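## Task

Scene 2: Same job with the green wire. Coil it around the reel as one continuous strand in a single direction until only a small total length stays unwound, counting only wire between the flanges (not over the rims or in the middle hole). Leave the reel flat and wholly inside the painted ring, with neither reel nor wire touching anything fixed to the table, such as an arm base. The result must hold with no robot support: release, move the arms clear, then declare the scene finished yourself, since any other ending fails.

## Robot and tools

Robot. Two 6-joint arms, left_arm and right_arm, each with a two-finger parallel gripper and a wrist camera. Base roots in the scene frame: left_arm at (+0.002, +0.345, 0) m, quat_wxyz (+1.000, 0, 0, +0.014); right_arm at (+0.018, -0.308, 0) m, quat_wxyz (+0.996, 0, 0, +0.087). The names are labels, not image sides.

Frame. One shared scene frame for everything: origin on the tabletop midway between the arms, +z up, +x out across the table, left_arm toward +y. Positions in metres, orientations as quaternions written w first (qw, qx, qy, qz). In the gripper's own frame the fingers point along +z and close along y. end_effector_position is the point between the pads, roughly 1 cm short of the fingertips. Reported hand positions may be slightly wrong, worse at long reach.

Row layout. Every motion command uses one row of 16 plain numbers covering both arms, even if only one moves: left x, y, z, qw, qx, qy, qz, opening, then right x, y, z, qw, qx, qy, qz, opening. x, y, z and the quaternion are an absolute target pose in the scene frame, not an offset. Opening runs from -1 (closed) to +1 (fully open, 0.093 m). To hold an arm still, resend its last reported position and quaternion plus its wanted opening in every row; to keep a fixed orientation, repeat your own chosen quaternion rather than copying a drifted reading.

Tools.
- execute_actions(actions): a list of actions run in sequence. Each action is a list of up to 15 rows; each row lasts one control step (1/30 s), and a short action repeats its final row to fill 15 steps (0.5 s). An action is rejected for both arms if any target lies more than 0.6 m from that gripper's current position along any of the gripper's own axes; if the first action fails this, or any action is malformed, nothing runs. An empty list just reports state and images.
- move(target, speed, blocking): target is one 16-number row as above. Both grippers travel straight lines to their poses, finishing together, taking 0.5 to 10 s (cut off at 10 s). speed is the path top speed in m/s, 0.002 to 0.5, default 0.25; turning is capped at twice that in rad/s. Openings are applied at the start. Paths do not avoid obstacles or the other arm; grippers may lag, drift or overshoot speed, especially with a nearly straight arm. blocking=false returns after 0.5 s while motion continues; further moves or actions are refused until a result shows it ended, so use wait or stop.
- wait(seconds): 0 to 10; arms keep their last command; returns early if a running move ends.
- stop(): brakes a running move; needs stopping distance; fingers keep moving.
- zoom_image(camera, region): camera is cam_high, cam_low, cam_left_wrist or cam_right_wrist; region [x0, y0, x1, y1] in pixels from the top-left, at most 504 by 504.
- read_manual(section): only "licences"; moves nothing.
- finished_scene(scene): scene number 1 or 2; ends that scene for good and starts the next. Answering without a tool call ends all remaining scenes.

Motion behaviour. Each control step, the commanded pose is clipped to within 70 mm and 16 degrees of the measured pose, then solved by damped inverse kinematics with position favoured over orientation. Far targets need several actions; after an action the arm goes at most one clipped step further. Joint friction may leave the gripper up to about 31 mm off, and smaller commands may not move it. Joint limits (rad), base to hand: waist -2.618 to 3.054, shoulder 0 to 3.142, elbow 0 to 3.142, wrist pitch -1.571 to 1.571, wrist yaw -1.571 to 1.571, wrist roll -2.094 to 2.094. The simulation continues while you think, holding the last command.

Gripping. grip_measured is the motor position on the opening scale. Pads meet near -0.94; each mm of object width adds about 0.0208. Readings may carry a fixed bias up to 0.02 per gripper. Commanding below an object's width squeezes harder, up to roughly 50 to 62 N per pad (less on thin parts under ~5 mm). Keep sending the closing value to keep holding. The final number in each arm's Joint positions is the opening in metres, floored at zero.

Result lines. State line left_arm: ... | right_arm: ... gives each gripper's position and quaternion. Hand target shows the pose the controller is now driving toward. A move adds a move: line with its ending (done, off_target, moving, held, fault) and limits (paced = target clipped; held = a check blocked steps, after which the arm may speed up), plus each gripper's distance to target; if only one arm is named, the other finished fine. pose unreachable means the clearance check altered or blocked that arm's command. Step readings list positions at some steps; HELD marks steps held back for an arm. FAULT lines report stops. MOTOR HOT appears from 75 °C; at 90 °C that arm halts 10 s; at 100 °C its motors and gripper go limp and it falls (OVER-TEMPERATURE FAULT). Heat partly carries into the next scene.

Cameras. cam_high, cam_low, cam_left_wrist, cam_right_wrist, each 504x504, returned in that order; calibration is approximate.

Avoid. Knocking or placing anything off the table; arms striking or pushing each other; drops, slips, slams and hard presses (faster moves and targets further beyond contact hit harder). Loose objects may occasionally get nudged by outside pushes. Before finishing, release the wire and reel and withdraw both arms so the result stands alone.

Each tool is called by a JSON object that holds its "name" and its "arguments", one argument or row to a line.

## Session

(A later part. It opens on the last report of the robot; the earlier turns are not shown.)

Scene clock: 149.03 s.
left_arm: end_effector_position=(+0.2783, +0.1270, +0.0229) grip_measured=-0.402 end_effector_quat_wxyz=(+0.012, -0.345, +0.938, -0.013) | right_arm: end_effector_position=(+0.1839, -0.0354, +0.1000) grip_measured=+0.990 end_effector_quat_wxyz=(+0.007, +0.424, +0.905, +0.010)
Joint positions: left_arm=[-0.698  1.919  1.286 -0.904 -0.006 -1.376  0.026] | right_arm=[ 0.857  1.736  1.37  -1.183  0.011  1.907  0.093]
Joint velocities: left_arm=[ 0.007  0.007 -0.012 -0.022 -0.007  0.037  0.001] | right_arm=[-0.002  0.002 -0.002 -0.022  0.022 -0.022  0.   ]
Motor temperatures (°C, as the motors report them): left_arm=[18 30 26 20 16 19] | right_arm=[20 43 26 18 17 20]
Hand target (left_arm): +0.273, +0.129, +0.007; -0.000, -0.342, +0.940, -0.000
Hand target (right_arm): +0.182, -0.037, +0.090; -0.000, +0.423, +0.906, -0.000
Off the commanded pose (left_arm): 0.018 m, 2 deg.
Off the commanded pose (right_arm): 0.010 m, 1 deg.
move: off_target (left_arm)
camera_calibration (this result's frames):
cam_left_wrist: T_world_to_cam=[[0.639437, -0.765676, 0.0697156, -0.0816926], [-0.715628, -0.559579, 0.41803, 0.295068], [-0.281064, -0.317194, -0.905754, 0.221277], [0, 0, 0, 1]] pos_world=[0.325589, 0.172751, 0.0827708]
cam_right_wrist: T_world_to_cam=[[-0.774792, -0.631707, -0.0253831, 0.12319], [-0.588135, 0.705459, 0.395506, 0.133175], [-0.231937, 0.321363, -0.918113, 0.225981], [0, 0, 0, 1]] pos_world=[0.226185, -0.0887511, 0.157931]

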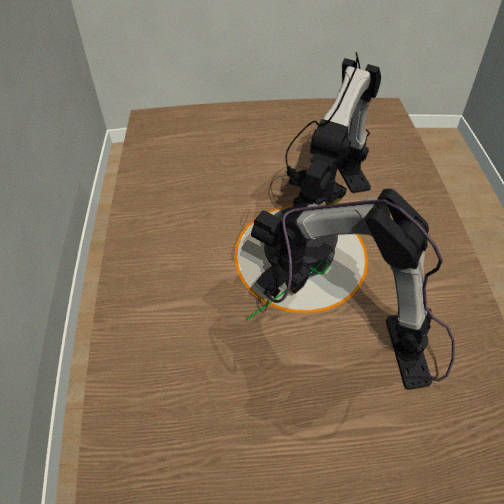

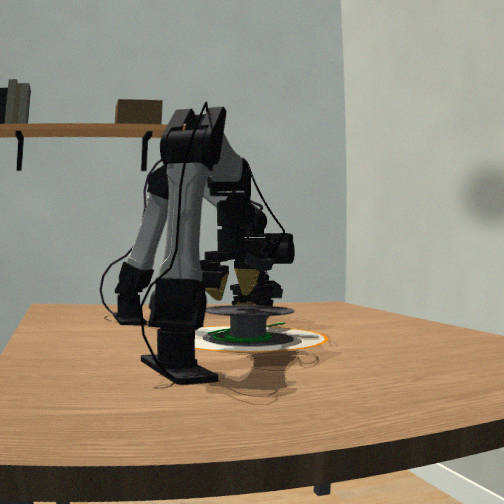

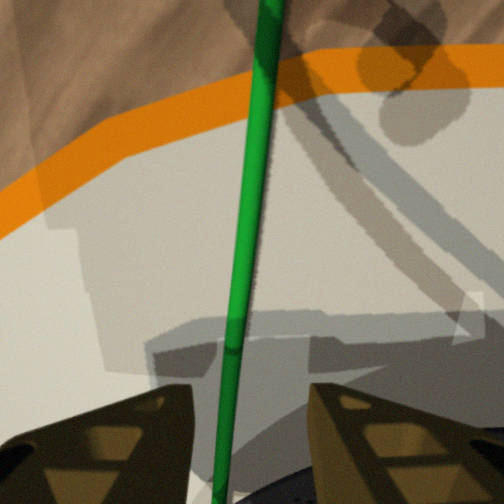

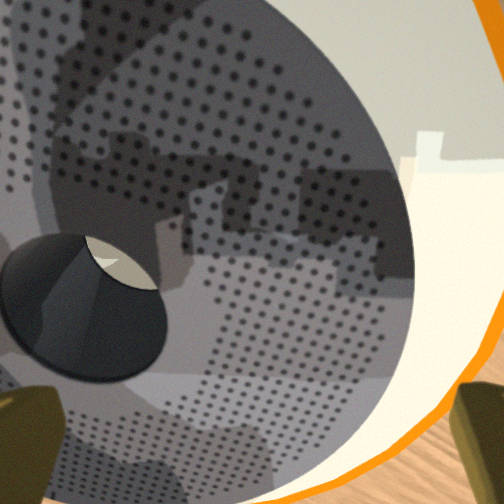

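{"name": "move", "arguments": {
  "target": [0.268,0.133,-0.002,0,-0.342,0.940,0,-0.4, 0.178,-0.043,0.045,0,0.423,0.906,0,1.0],
  "speed": 0.12
}}

Scene clock: 150.73 s.
left_arm: end_effector_position=(+0.2759, +0.1308, +0.0122) grip_measured=-0.402 end_effector_quat_wxyz=(+0.012, -0.347, +0.938, -0.014) | right_arm: end_effector_position=(+0.1803, -0.0414, +0.0558) grip_measured=+0.990 end_effector_quat_wxyz=(+0.007, +0.424, +0.905, +0.011)
Joint positions: left_arm=[-0.694  1.919  1.24  -0.855 -0.006 -1.375  0.026] | right_arm=[ 0.857  1.744  1.2   -1.004  0.011  1.907  0.093]
Joint velocities: left_arm=[-0.007  0.002  0.012 -0.051 -0.051 -0.007  0.001] | right_arm=[-0.002  0.012 -0.022 -0.007  0.007  0.007 -0.   ]
Motor temperatures (°C, as the motors report them): left_arm=[18 30 26 20 16 19] | right_arm=[20 43 26 18 17 20]
Hand target (left_arm): +0.268, +0.134, -0.001; -0.000, -0.342, +0.940, +0.000
Hand target (right_arm): +0.177, -0.044, +0.046; -0.000, +0.423, +0.906, +0.000
Off the commanded pose (left_arm): 0.016 m, 2 deg.
Off the commanded pose (right_arm): 0.011 m, 1 deg.
move: off_target (left_arm, right_arm)
camera_calibration (this result's frames):
cam_left_wrist: T_world_to_cam=[[0.641643, -0.763623, 0.0719355, -0.0774579], [-0.714676, -0.561184, 0.417506, 0.299896], [-0.278448, -0.3193, -0.905822, 0.211643], [0, 0, 0, 1]] pos_world=[0.322961, 0.176726, 0.0720745]
cam_right_wrist: T_world_to_cam=[[-0.774771, -0.631673, -0.0268175, 0.115651], [-0.588446, 0.704941, 0.395968, 0.152768], [-0.231217, 0.322565, -0.917873, 0.186361], [0, 0, 0, 1]] pos_world=[0.222589, -0.0947524, 0.113666]

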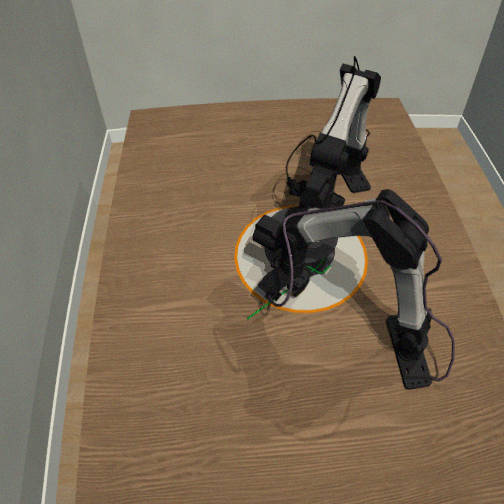

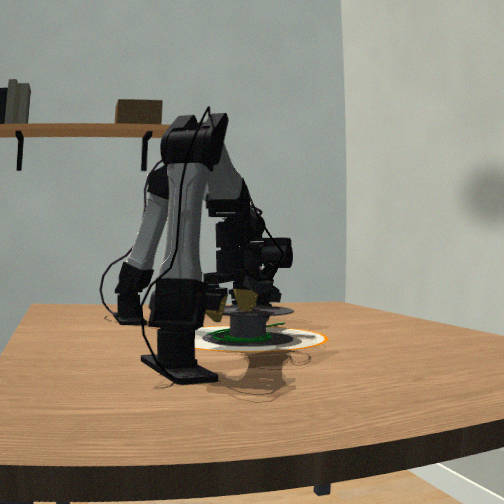

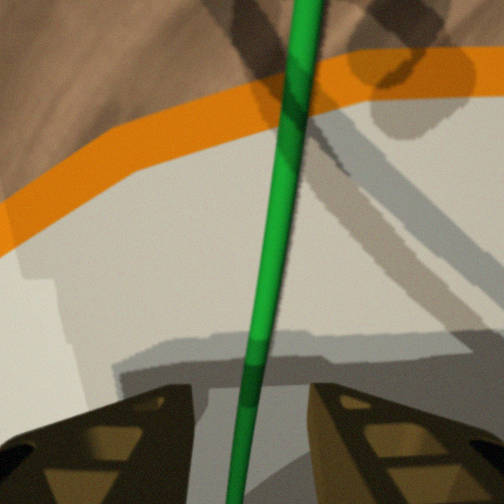

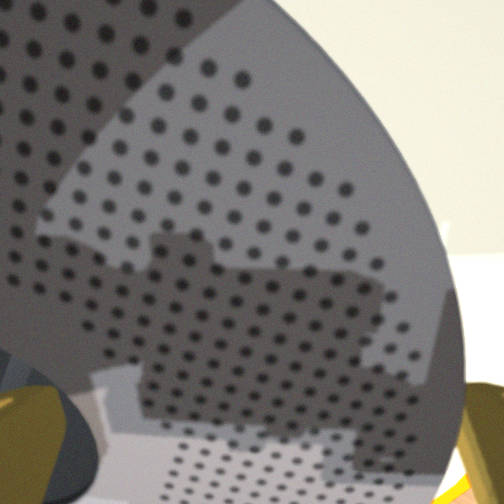

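{"name": "move", "arguments": {
  "target": [0.276,0.131,0.008,0.006,-0.345,0.938,-0.007,-0.75, 0.180,-0.042,0.046,0,0.423,0.906,0,0.3],
  "speed": 0.1
}}

Scene clock: 151.67 s.
left_arm: end_effector_position=(+0.2732, +0.1335, +0.0121) grip_measured=-0.748 end_effector_quat_wxyz=(+0.009, -0.346, +0.938, -0.007) | right_arm: end_effector_position=(+0.1802, -0.0413, +0.0554) grip_measured=+0.377 end_effector_quat_wxyz=(+0.006, +0.424, +0.906, +0.010)
Joint positions: left_arm=[-0.694  1.919  1.24  -0.871 -0.009 -1.374  0.009] | right_arm=[ 0.857  1.746  1.2   -1.004  0.01   1.906  0.063]
Joint velocities: left_arm=[-0.007 -0.022  0.007 -0.022  0.007  0.007 -0.002] | right_arm=[ 0.007 -0.017 -0.012 -0.022  0.007  0.007 -0.   ]
Motor temperatures (°C, as the motors report them): left_arm=[18 30 26 20 16 19] | right_arm=[20 42 26 18 17 20]
Hand target (left_arm): +0.276, +0.131, +0.008; +0.006, -0.345, +0.938, -0.007
Hand target (right_arm): +0.180, -0.042, +0.046; -0.000, +0.423, +0.906, +0.000
Off the commanded pose (left_arm): 0.006 m, 0 deg.
Off the commanded pose (right_arm): 0.009 m, 1 deg.
move: done
camera_calibration (this result's frames):
cam_left_wrist: T_world_to_cam=[[0.641508, -0.765063, 0.056097, -0.0732377], [-0.710833, -0.565355, 0.418437, 0.299019], [-0.288416, -0.308306, -0.906512, 0.21292], [0, 0, 0, 1]] pos_world=[0.320945, 0.178665, 0.0720027]
cam_right_wrist: T_world_to_cam=[[-0.773828, -0.632883, -0.0254789, 0.115242], [-0.589049, 0.704279, 0.396249, 0.152875], [-0.232835, 0.321637, -0.91779, 0.186266], [0, 0, 0, 1]] pos_world=[0.222598, -0.0946419, 0.113312]

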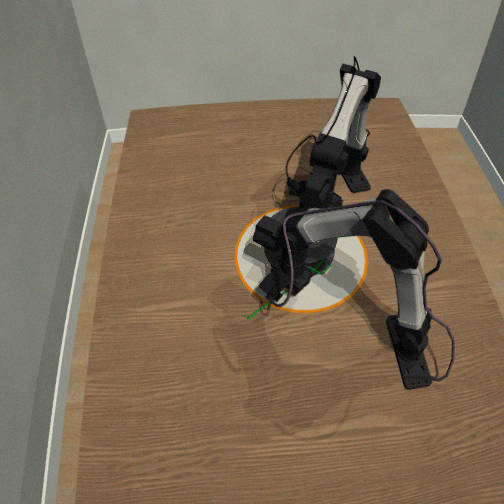

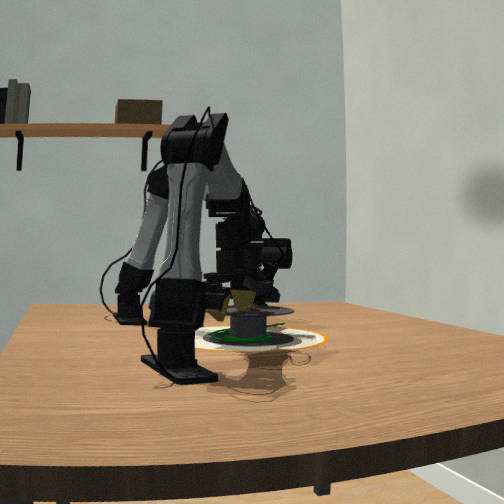

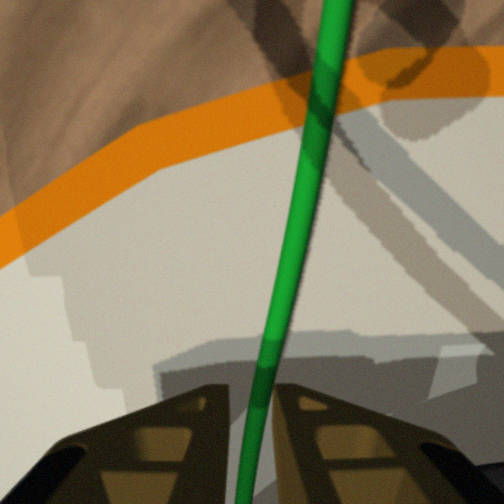

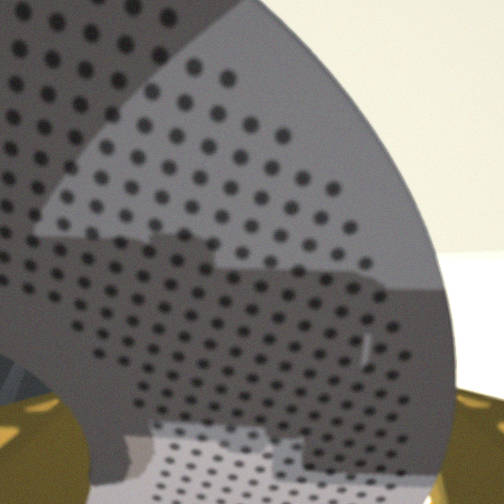

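{"name": "move", "arguments": {
  "target": [0.276,0.131,0.008,0.006,-0.345,0.938,-0.007,-0.75, 0.231,-0.062,0.045,0,0,1,0,0.3],
  "speed": 0.15
}}

Scene clock: 155.77 s.
left_arm: end_effector_position=(+0.2695, +0.1380, +0.0120) grip_measured=-0.749 end_effector_quat_wxyz=(+0.003, -0.344, +0.939, +0.004) | right_arm: end_effector_position=(+0.2380, -0.0616, +0.0554) grip_measured=+0.378 end_effector_quat_wxyz=(+0.018, +0.043, +0.999, +0.021)
Joint positions: left_arm=[-0.69   1.919  1.24  -0.894 -0.01  -1.366  0.009] | right_arm=[ 0.669  1.783  1.245 -0.977  0.001  0.929  0.063]
Joint velocities: left_arm=[-0.027  0.007 -0.017 -0.037 -0.066  0.007 -0.   ] | right_arm=[ 0.002  0.012 -0.027  0.051  0.007 -0.037 -0.   ]
Motor temperatures (°C, as the motors report them): left_arm=[18 30 26 20 16 19] | right_arm=[20 42 26 18 17 20]
Hand target (left_arm): +0.276, +0.131, +0.008; +0.006, -0.345, +0.938, -0.007
Hand target (right_arm): +0.230, -0.062, +0.045; -0.002, +0.001, +1.000, +0.004
Off the commanded pose (left_arm): 0.010 m, 1 deg.
Off the commanded pose (right_arm): 0.013 m, 6 deg.
move: off_target (right_arm)
camera_calibration (this result's frames):
cam_left_wrist: T_world_to_cam=[[0.639102, -0.768424, 0.0327454, -0.065968], [-0.705573, -0.568819, 0.422626, 0.297988], [-0.30613, -0.293206, -0.905712, 0.215888], [0, 0, 0, 1]] pos_world=[0.318502, 0.182109, 0.0717554]
cam_right_wrist: T_world_to_cam=[[-0.0949146, -0.994461, -0.0451423, -0.0355806], [-0.927122, 0.0717909, 0.367819, 0.244339], [-0.362541, 0.0767638, -0.928801, 0.222599], [0, 0, 0, 1]] pos_world=[0.303856, -0.0700124, 0.115272]

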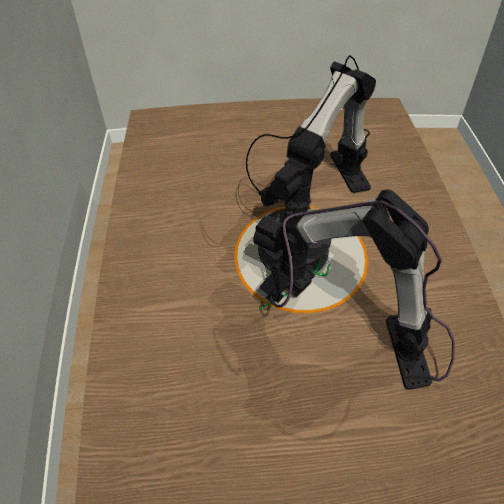

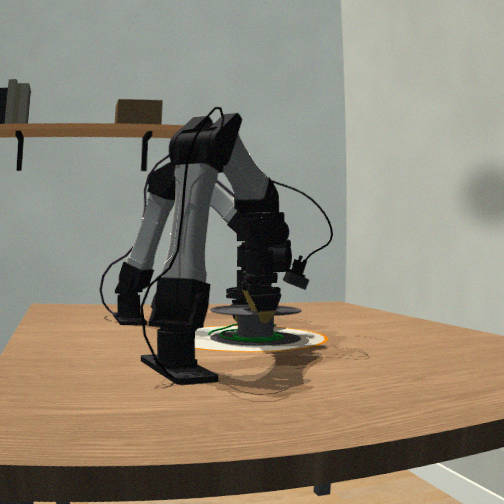

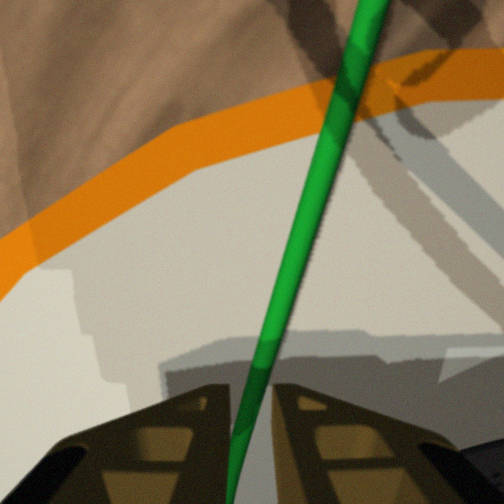

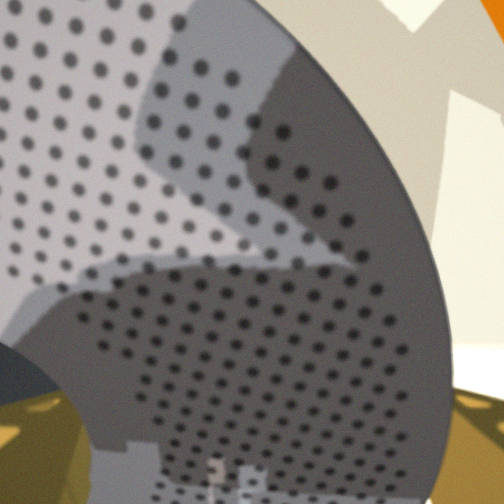

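{"name": "move", "arguments": {
  "target": [0.274,0.134,0.008,0.003,-0.344,0.939,0,-0.75, 0.281,-0.036,0.045,0,-0.383,0.924,0,0.3],
  "speed": 0.15
}}

Scene clock: 161.07 s.
left_arm: end_effector_position=(+0.2494, +0.1583, +0.0138) grip_measured=-0.749 end_effector_quat_wxyz=(-0.023, -0.336, +0.940, +0.056) | right_arm: end_effector_position=(+0.2980, -0.0346, +0.0642) grip_measured=+0.378 end_effector_quat_wxyz=(+0.042, -0.326, +0.944, +0.024)
Joint positions: left_arm=[-0.685  1.919  1.24  -1.011 -0.022 -1.345  0.009] | right_arm=[ 0.597  1.963  1.515 -1.027 -0.008  0.106  0.063]
Joint velocities: left_arm=[-0.022  0.022  0.002  0.051  0.007  0.037  0.   ] | right_arm=[ 0.002  0.007  0.007 -0.022 -0.007 -0.051 -0.001]
Motor temperatures (°C, as the motors report them): left_arm=[18 30 26 20 16 19] | right_arm=[20 41 26 18 17 20]
Hand target (left_arm): +0.272, +0.135, +0.012; +0.002, -0.343, +0.939, +0.001
Hand target (right_arm): +0.281, -0.037, +0.046; +0.001, -0.381, +0.925, +0.003
Off the commanded pose (left_arm): 0.035 m, 7 deg.
Off the commanded pose (right_arm): 0.026 m, 9 deg.
move: off_target (left_arm, right_arm)
camera_calibration (this result's frames):
cam_left_wrist: T_world_to_cam=[[0.62425, -0.776698, -0.0839762, -0.0309485], [-0.677992, -0.592025, 0.435699, 0.291236], [-0.388123, -0.21505, -0.896166, 0.225236], [0, 0, 0, 1]] pos_world=[0.304194, 0.196818, 0.0723583]
cam_right_wrist: T_world_to_cam=[[0.609689, -0.792393, -0.0197895, -0.207273], [-0.749821, -0.584668, 0.309727, 0.222968], [-0.256996, -0.173998, -0.95062, 0.211749], [0, 0, 0, 1]] pos_world=[0.347977, 0.00296437, 0.128132]

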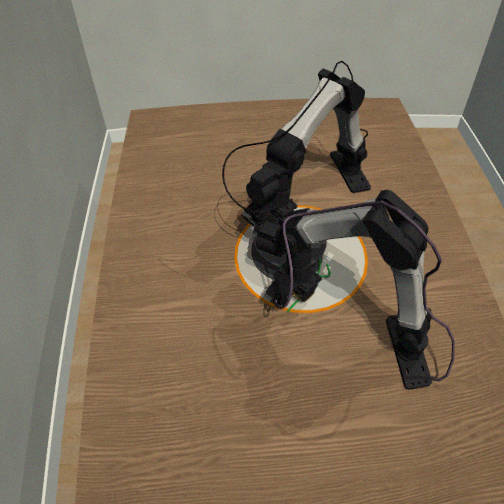

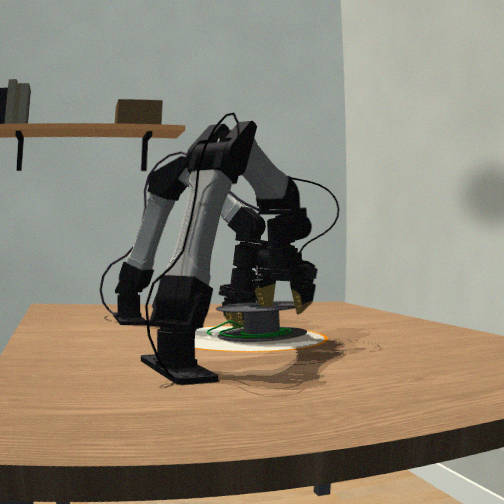

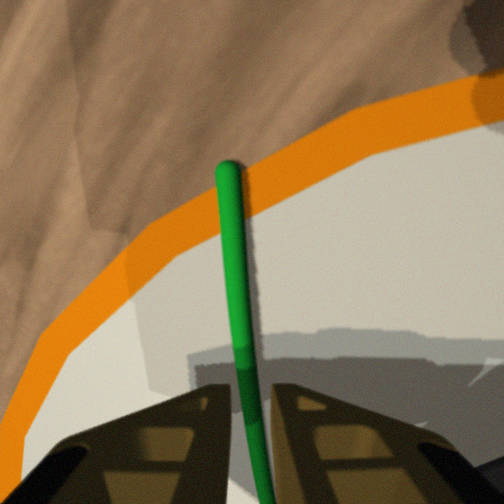

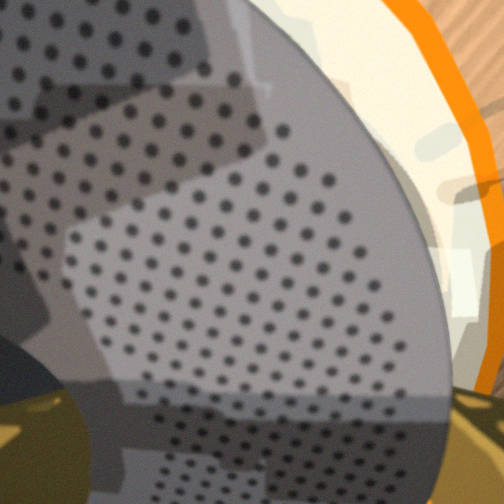

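{"name": "zoom_image", "arguments": {
  "camera": "cam_high",
  "region": [230,200,380,330]
}}

{"name": "zoom_image", "arguments": {
  "camera": "cam_low",
  "region": [180,270,340,370]
}}

Region (230, 200, 380, 330) of cam_high's 504x504 image, scaled by 3.360, with more detail than that image has; it fills the top 437 rows of this view, and the rest is white.

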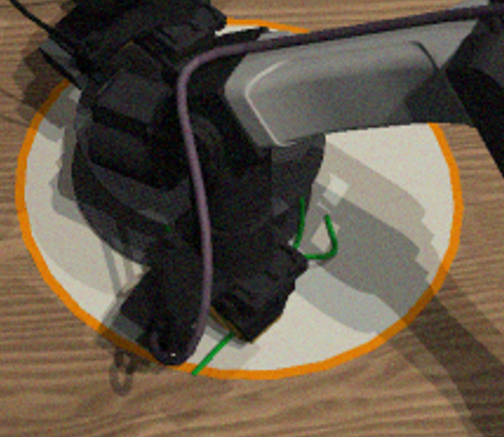

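Region (180, 270, 340, 370) of cam_low's 504x504 image, scaled by 3.150, with more detail than that image has; it fills the top 315 rows of this view, and the rest is white.

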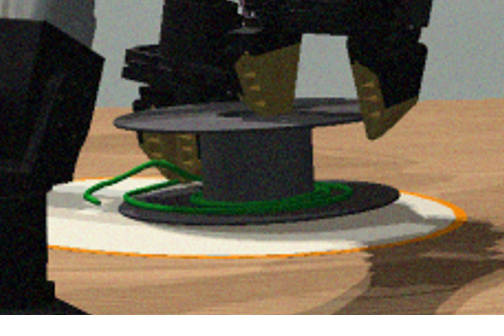

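{"name": "move", "arguments": {
  "target": [0.250,0.160,0.010,0,-0.340,0.940,0,-0.75, 0.272,-0.048,0.045,0,-0.342,0.940,0,0.3],
  "speed": 0.08
}}

Scene clock: 165.13 s.
left_arm: end_effector_position=(+0.2472, +0.1603, +0.0115) grip_measured=-0.749 end_effector_quat_wxyz=(-0.004, -0.337, +0.941, +0.015) | right_arm: end_effector_position=(+0.2852, -0.0336, +0.0575) grip_measured=+0.378 end_effector_quat_wxyz=(+0.020, -0.326, +0.944, +0.038)
Joint positions: left_arm=[-0.677  1.835  1.123 -0.889 -0.009 -1.338  0.009] | right_arm=[ 0.603  1.961  1.487 -1.028 -0.052  0.114  0.063]
Joint velocities: left_arm=[ 0.012 -0.017  0.002  0.037 -0.051  0.007 -0.001] | right_arm=[-0.012  0.002 -0.007  0.051 -0.037 -0.007 -0.   ]
Motor temperatures (°C, as the motors report them): left_arm=[18 30 26 20 16 19] | right_arm=[20 41 26 18 17 20]
Hand target (left_arm): +0.250, +0.160, +0.010; -0.000, -0.340, +0.941, +0.000
Hand target (right_arm): +0.272, -0.048, +0.047; -0.000, -0.342, +0.940, +0.001
Off the commanded pose (left_arm): 0.003 m, 2 deg.
Off the commanded pose (right_arm): 0.023 m, 5 deg.
move: off_target (right_arm)
camera_calibration (this result's frames):
cam_left_wrist: T_world_to_cam=[[0.628045, -0.778147, 0.00675582, -0.0299445], [-0.704584, -0.564943, 0.429419, 0.294214], [-0.330335, -0.274455, -0.90308, 0.218055], [0, 0, 0, 1]] pos_world=[0.298136, 0.202759, 0.0707819]
cam_right_wrist: T_world_to_cam=[[0.608736, -0.790999, -0.06133, -0.196039], [-0.732289, -0.589931, 0.340197, 0.209033], [-0.305276, -0.162179, -0.938352, 0.215751], [0, 0, 0, 1]] pos_world=[0.338273, 0.00323856, 0.119315]

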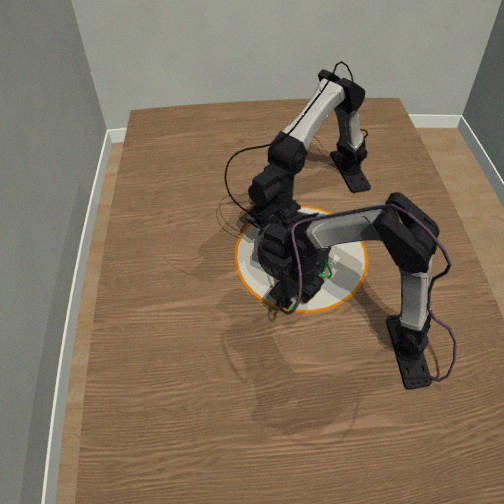

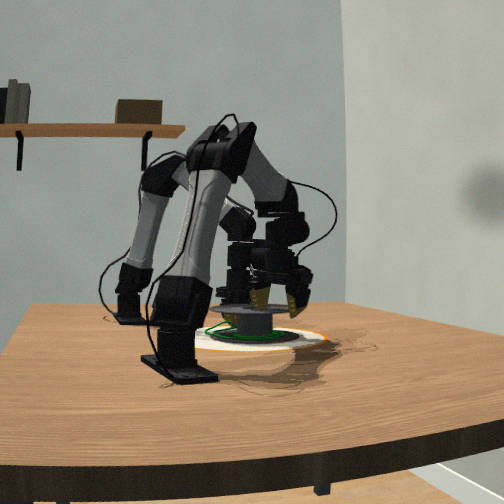

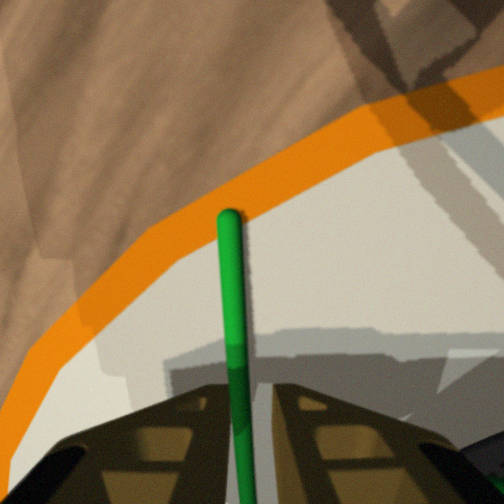

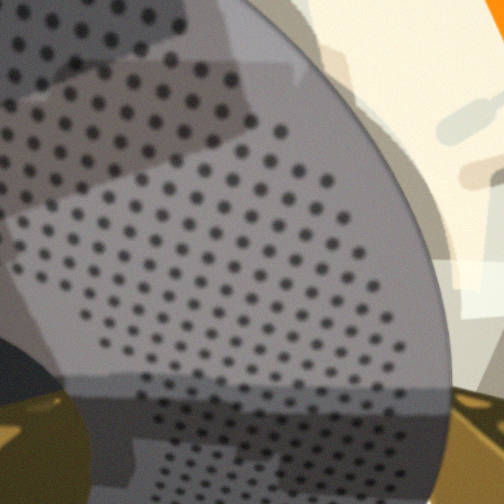

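{"name": "move", "arguments": {
  "target": [0.248,0.160,0.010,0,-0.338,0.941,0,-0.75, 0.285,-0.036,0.056,0,-0.326,0.945,0,1.0],
  "speed": 0.1
}}

{"name": "move", "arguments": {
  "target": [0.248,0.160,0.010,0,-0.338,0.941,0,-0.75, 0.27,-0.09,0.125,0,-0.326,0.945,0,1.0],
  "speed": 0.2
}}

Scene clock: 166.90 s.
left_arm: end_effector_position=(+0.2471, +0.1603, +0.0115) grip_measured=-0.749 end_effector_quat_wxyz=(-0.004, -0.337, +0.941, +0.015) | right_arm: end_effector_position=(+0.2849, -0.0379, +0.0583) grip_measured=+0.990 end_effector_quat_wxyz=(+0.004, -0.324, +0.946, +0.010)
Joint positions: left_arm=[-0.677  1.835  1.123 -0.889 -0.009 -1.338  0.009] | right_arm=[ 0.612  1.997  1.545 -1.103 -0.014  0.125  0.093]
Joint velocities: left_arm=[-0.022  0.002 -0.012 -0.007 -0.007  0.037 -0.001] | right_arm=[-0.007  0.002  0.002  0.022 -0.037  0.051  0.   ]
Motor temperatures (°C, as the motors report them): left_arm=[18 30 26 20 16 19] | right_arm=[20 41 26 18 17 20]
Hand target (left_arm): +0.248, +0.160, +0.010; -0.000, -0.338, +0.941, +0.001
Hand target (right_arm): +0.285, -0.036, +0.056; -0.000, -0.326, +0.945, -0.000
Off the commanded pose (left_arm): 0.002 m, 2 deg.
Off the commanded pose (right_arm): 0.003 m, 1 deg.
move: done
camera_calibration (this result's frames):
cam_left_wrist: T_world_to_cam=[[0.627759, -0.778378, 0.00684652, -0.0298532], [-0.704689, -0.564549, 0.429764, 0.294117], [-0.330653, -0.274613, -0.902915, 0.218129], [0, 0, 0, 1]] pos_world=[0.298127, 0.202708, 0.0707559]
cam_right_wrist: T_world_to_cam=[[0.605484, -0.795675, -0.0170553, -0.201137], [-0.729866, -0.563694, 0.386709, 0.203601], [-0.317309, -0.221698, -0.922044, 0.215867], [0, 0, 0, 1]] pos_world=[0.338883, 0.0025864, 0.116874]

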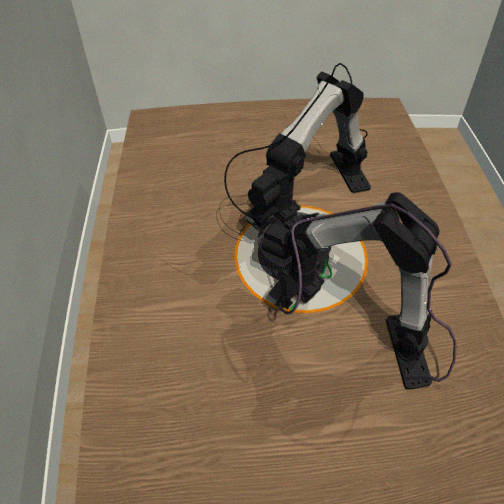

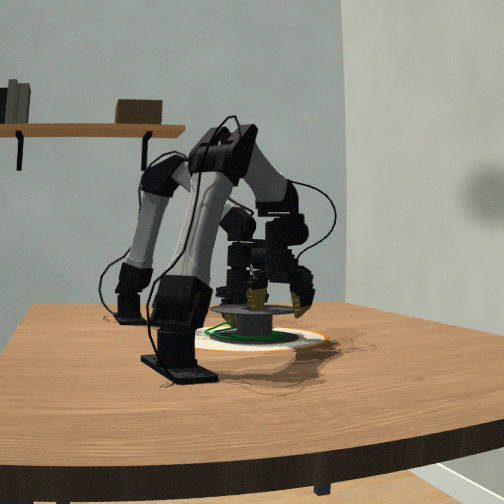

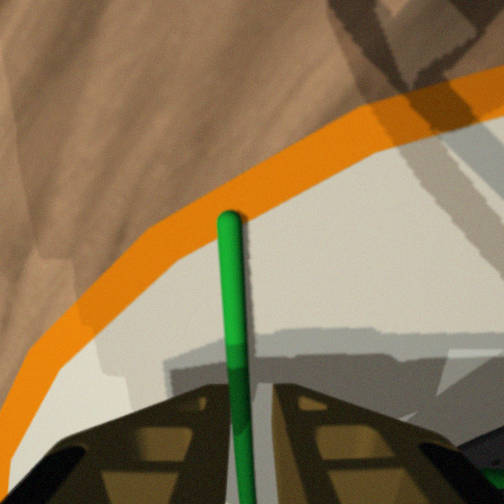

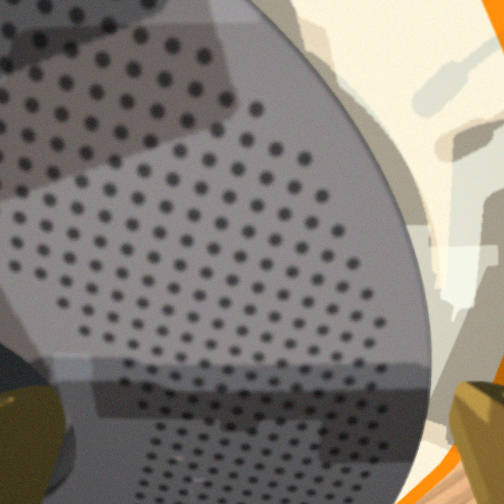

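Scene clock: 167.90 s.
left_arm: end_effector_position=(+0.2471, +0.1603, +0.0115) grip_measured=-0.749 end_effector_quat_wxyz=(-0.004, -0.337, +0.941, +0.015) | right_arm: end_effector_position=(+0.2682, -0.0853, +0.1198) grip_measured=+0.990 end_effector_quat_wxyz=(-0.005, -0.327, +0.945, +0.005)
Joint positions: left_arm=[-0.677  1.835  1.123 -0.889 -0.009 -1.338  0.009] | right_arm=[ 0.548  1.815  1.545 -1.306 -0.014  0.056  0.093]
Joint velocities: left_arm=[ 0.012 -0.002 -0.007  0.007  0.037 -0.007 -0.   ] | right_arm=[-0.002 -0.012 -0.007  0.051  0.007 -0.022  0.   ]
Motor temperatures (°C, as the motors report them): left_arm=[18 31 26 20 16 19] | right_arm=[20 41 26 18 17 20]
Hand target (left_arm): +0.248, +0.160, +0.010; -0.000, -0.338, +0.941, +0.001
Hand target (right_arm): +0.271, -0.089, +0.126; -0.000, -0.326, +0.945, +0.001
Off the commanded pose (left_arm): 0.002 m, 2 deg.
Off the commanded pose (right_arm): 0.007 m, 1 deg.
move: done
camera_calibration (this result's frames):
cam_left_wrist: T_world_to_cam=[[0.627759, -0.778378, 0.00684652, -0.0298532], [-0.704689, -0.564549, 0.429764, 0.294117], [-0.330653, -0.274613, -0.902915, 0.218129], [0, 0, 0, 1]] pos_world=[0.298127, 0.202708, 0.0707559]
cam_right_wrist: T_world_to_cam=[[0.609209, -0.792878, -0.0144427, -0.228692], [-0.721834, -0.561979, 0.4039, 0.136878], [-0.32836, -0.235634, -0.914689, 0.257682], [0, 0, 0, 1]] pos_world=[0.322737, -0.0436833, 0.177111]

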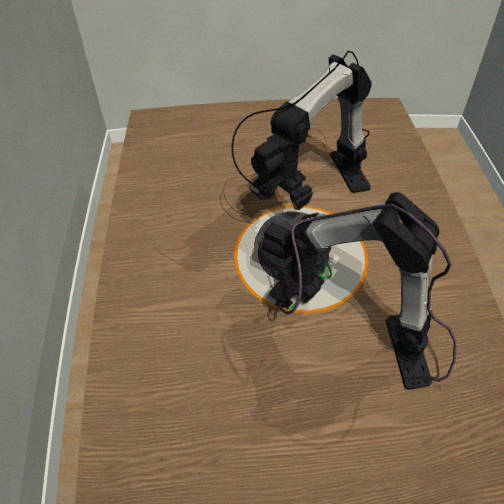

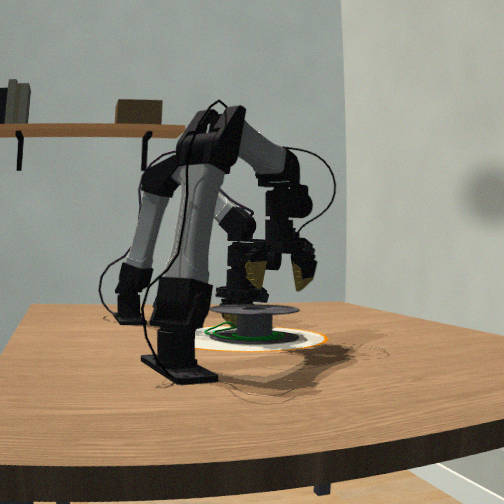

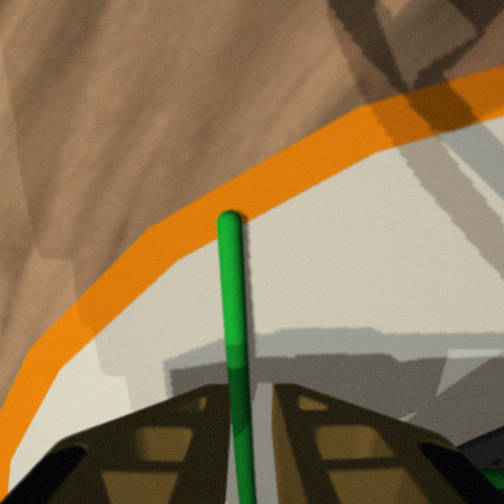

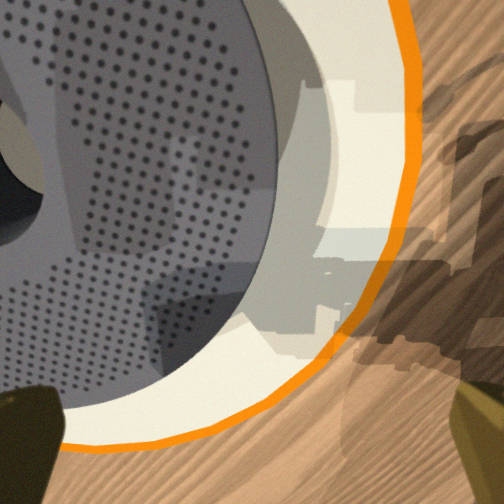

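{"name": "zoom_image", "arguments": {
  "camera": "cam_high",
  "region": [230,200,380,330]
}}

{"name": "zoom_image", "arguments": {
  "camera": "cam_low",
  "region": [180,270,340,370]
}}

Region (230, 200, 380, 330) of cam_high's 504x504 image, scaled by 3.360, with more detail than that image has; it fills the top 437 rows of this view, and the rest is white.

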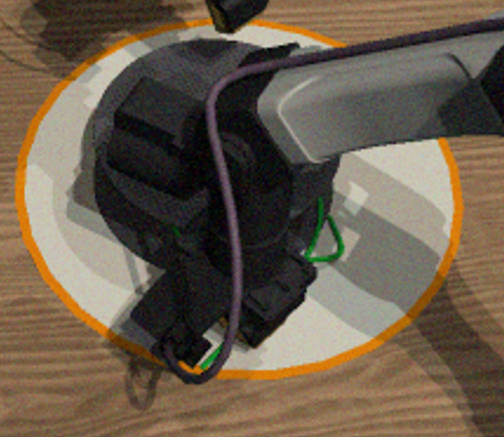

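Region (180, 270, 340, 370) of cam_low's 504x504 image, scaled by 3.150, with more detail than that image has; it fills the top 315 rows of this view, and the rest is white.

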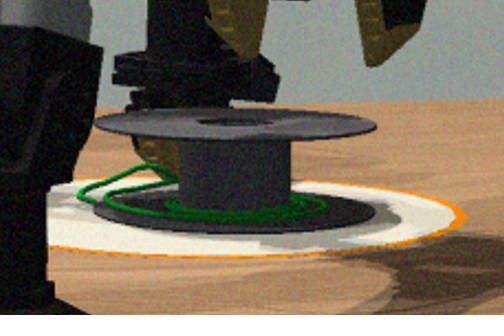

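{"name": "move", "arguments": {
  "target": [0.248,0.160,0.010,0,-0.338,0.941,0,-0.75, 0.21,-0.07,0.125,0,-0.819,0.574,0,-0.5],
  "speed": 0.5
}}

{"name": "move", "arguments": {
  "target": [0.248,0.160,0.010,0,-0.338,0.941,0,-0.75, 0.175,0.0,0.125,0,-1,0,0,-0.5],
  "speed": 0.5
}}

Scene clock: 172.63 s.
left_arm: end_effector_position=(+0.2471, +0.1603, +0.0115) grip_measured=-0.749 end_effector_quat_wxyz=(-0.004, -0.337, +0.941, +0.015) | right_arm: end_effector_position=(+0.2141, -0.0671, +0.1261) grip_measured=-0.497 end_effector_quat_wxyz=(+0.000, +0.814, -0.580, -0.003)
Joint positions: left_arm=[-0.677  1.835  1.123 -0.889 -0.009 -1.338  0.009] | right_arm=[ 0.712  1.717  1.452 -1.307 -0.006 -1.018  0.021]
Joint velocities: left_arm=[-0.007 -0.012  0.007 -0.037 -0.022  0.037 -0.   ] | right_arm=[-0.012 -0.012 -0.002 -0.022  0.051 -0.095  0.001]
Motor temperatures (°C, as the motors report them): left_arm=[18 31 26 20 16 19] | right_arm=[20 41 26 18 17 20]
Hand target (left_arm): +0.248, +0.160, +0.010; -0.000, -0.338, +0.941, +0.001
Hand target (right_arm): +0.211, -0.071, +0.125; +0.002, +0.819, -0.574, +0.003
Off the commanded pose (left_arm): 0.002 m, 2 deg.
Off the commanded pose (right_arm): 0.005 m, 1 deg.
move: done
camera_calibration (this result's frames):
cam_left_wrist: T_world_to_cam=[[0.627759, -0.778378, 0.00684652, -0.0298532], [-0.704689, -0.564549, 0.429764, 0.294117], [-0.330653, -0.274613, -0.902915, 0.218129], [0, 0, 0, 1]] pos_world=[0.298127, 0.202708, 0.0707559]
cam_right_wrist: T_world_to_cam=[[0.948608, 0.316407, -0.00541382, -0.180589], [0.292778, -0.871018, 0.394474, -0.13128], [0.120099, -0.375786, -0.918891, 0.1451], [0, 0, 0, 1]] pos_world=[0.192318, -0.00268116, 0.18414]

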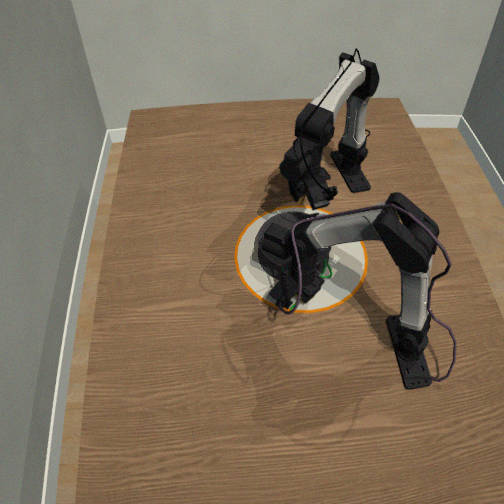

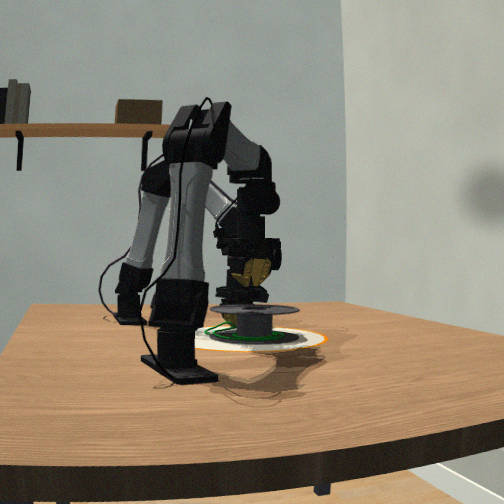

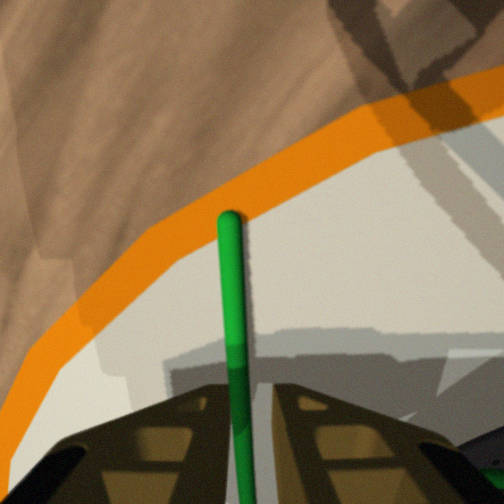

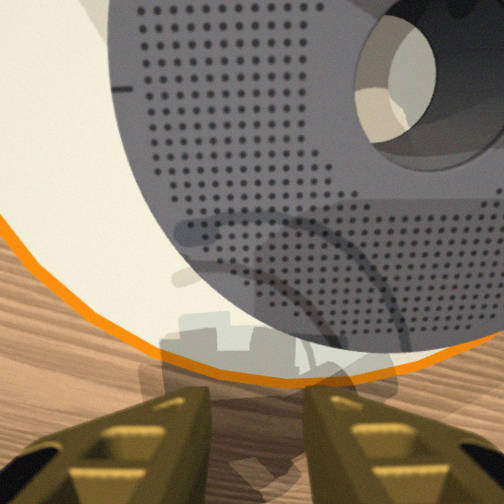

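Scene clock: 174.60 s.
left_arm: end_effector_position=(+0.2471, +0.1603, +0.0115) grip_measured=-0.749 end_effector_quat_wxyz=(-0.004, -0.337, +0.941, +0.015) | right_arm: end_effector_position=(+0.1758, -0.0024, +0.1260) grip_measured=-0.497 end_effector_quat_wxyz=(-0.008, +1.000, -0.008, +0.002)
Joint positions: left_arm=[-0.677  1.835  1.123 -0.889 -0.009 -1.338  0.009] | right_arm=[ 0.919  1.831  1.59  -1.315 -0.004 -2.032  0.021]
Joint velocities: left_arm=[-0.007 -0.012  0.002 -0.066 -0.007 -0.007 -0.   ] | right_arm=[-0.007 -0.022  0.012  0.081  0.007 -0.066 -0.001]
Motor temperatures (°C, as the motors report them): left_arm=[18 31 26 20 16 19] | right_arm=[20 41 26 18 17 20]
Hand target (left_arm): +0.248, +0.160, +0.010; -0.000, -0.338, +0.941, +0.001
Hand target (right_arm): +0.176, -0.001, +0.124; +0.003, +1.000, -0.000, +0.003
Off the commanded pose (left_arm): 0.002 m, 2 deg.
Off the commanded pose (right_arm): 0.003 m, 1 deg.
move: done
camera_calibration (this result's frames):
cam_left_wrist: T_world_to_cam=[[0.627759, -0.778378, 0.00684652, -0.0298532], [-0.704689, -0.564549, 0.429764, 0.294117], [-0.330653, -0.274613, -0.902915, 0.218129], [0, 0, 0, 1]] pos_world=[0.298127, 0.202708, 0.0707559]
cam_right_wrist: T_world_to_cam=[[0.0265619, 0.99955, 0.0139061, -0.00342013], [0.915569, -0.0299097, 0.401046, -0.171953], [0.401282, 0.00207947, -0.915952, 0.125081], [0, 0, 0, 1]] pos_world=[0.107333, -0.00198458, 0.183577]

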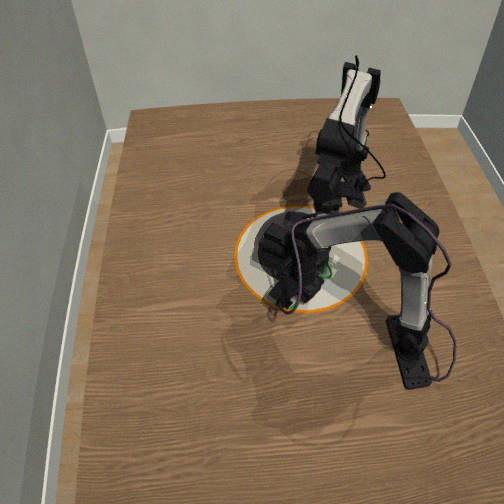

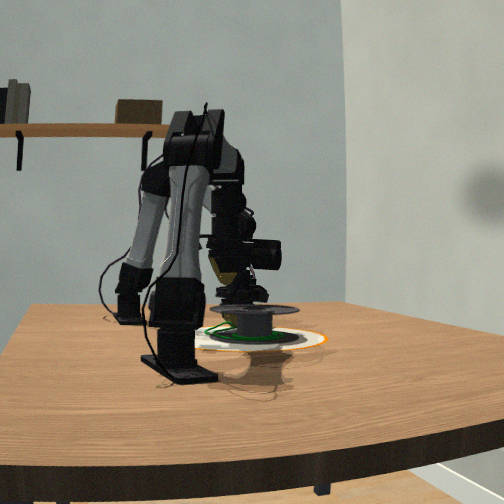

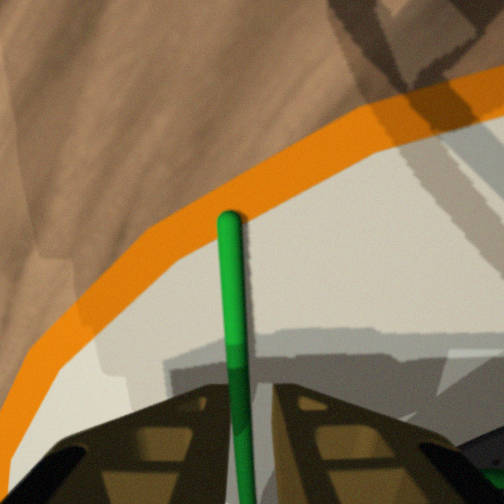

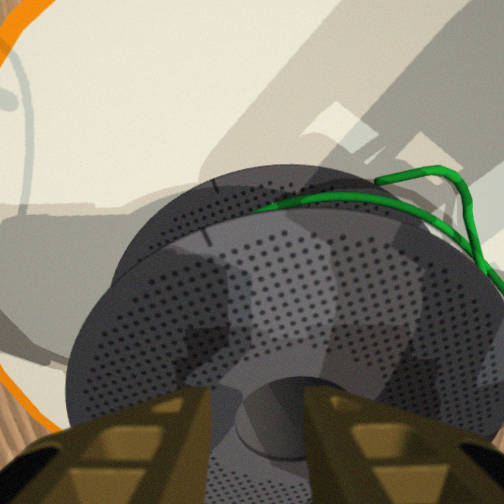

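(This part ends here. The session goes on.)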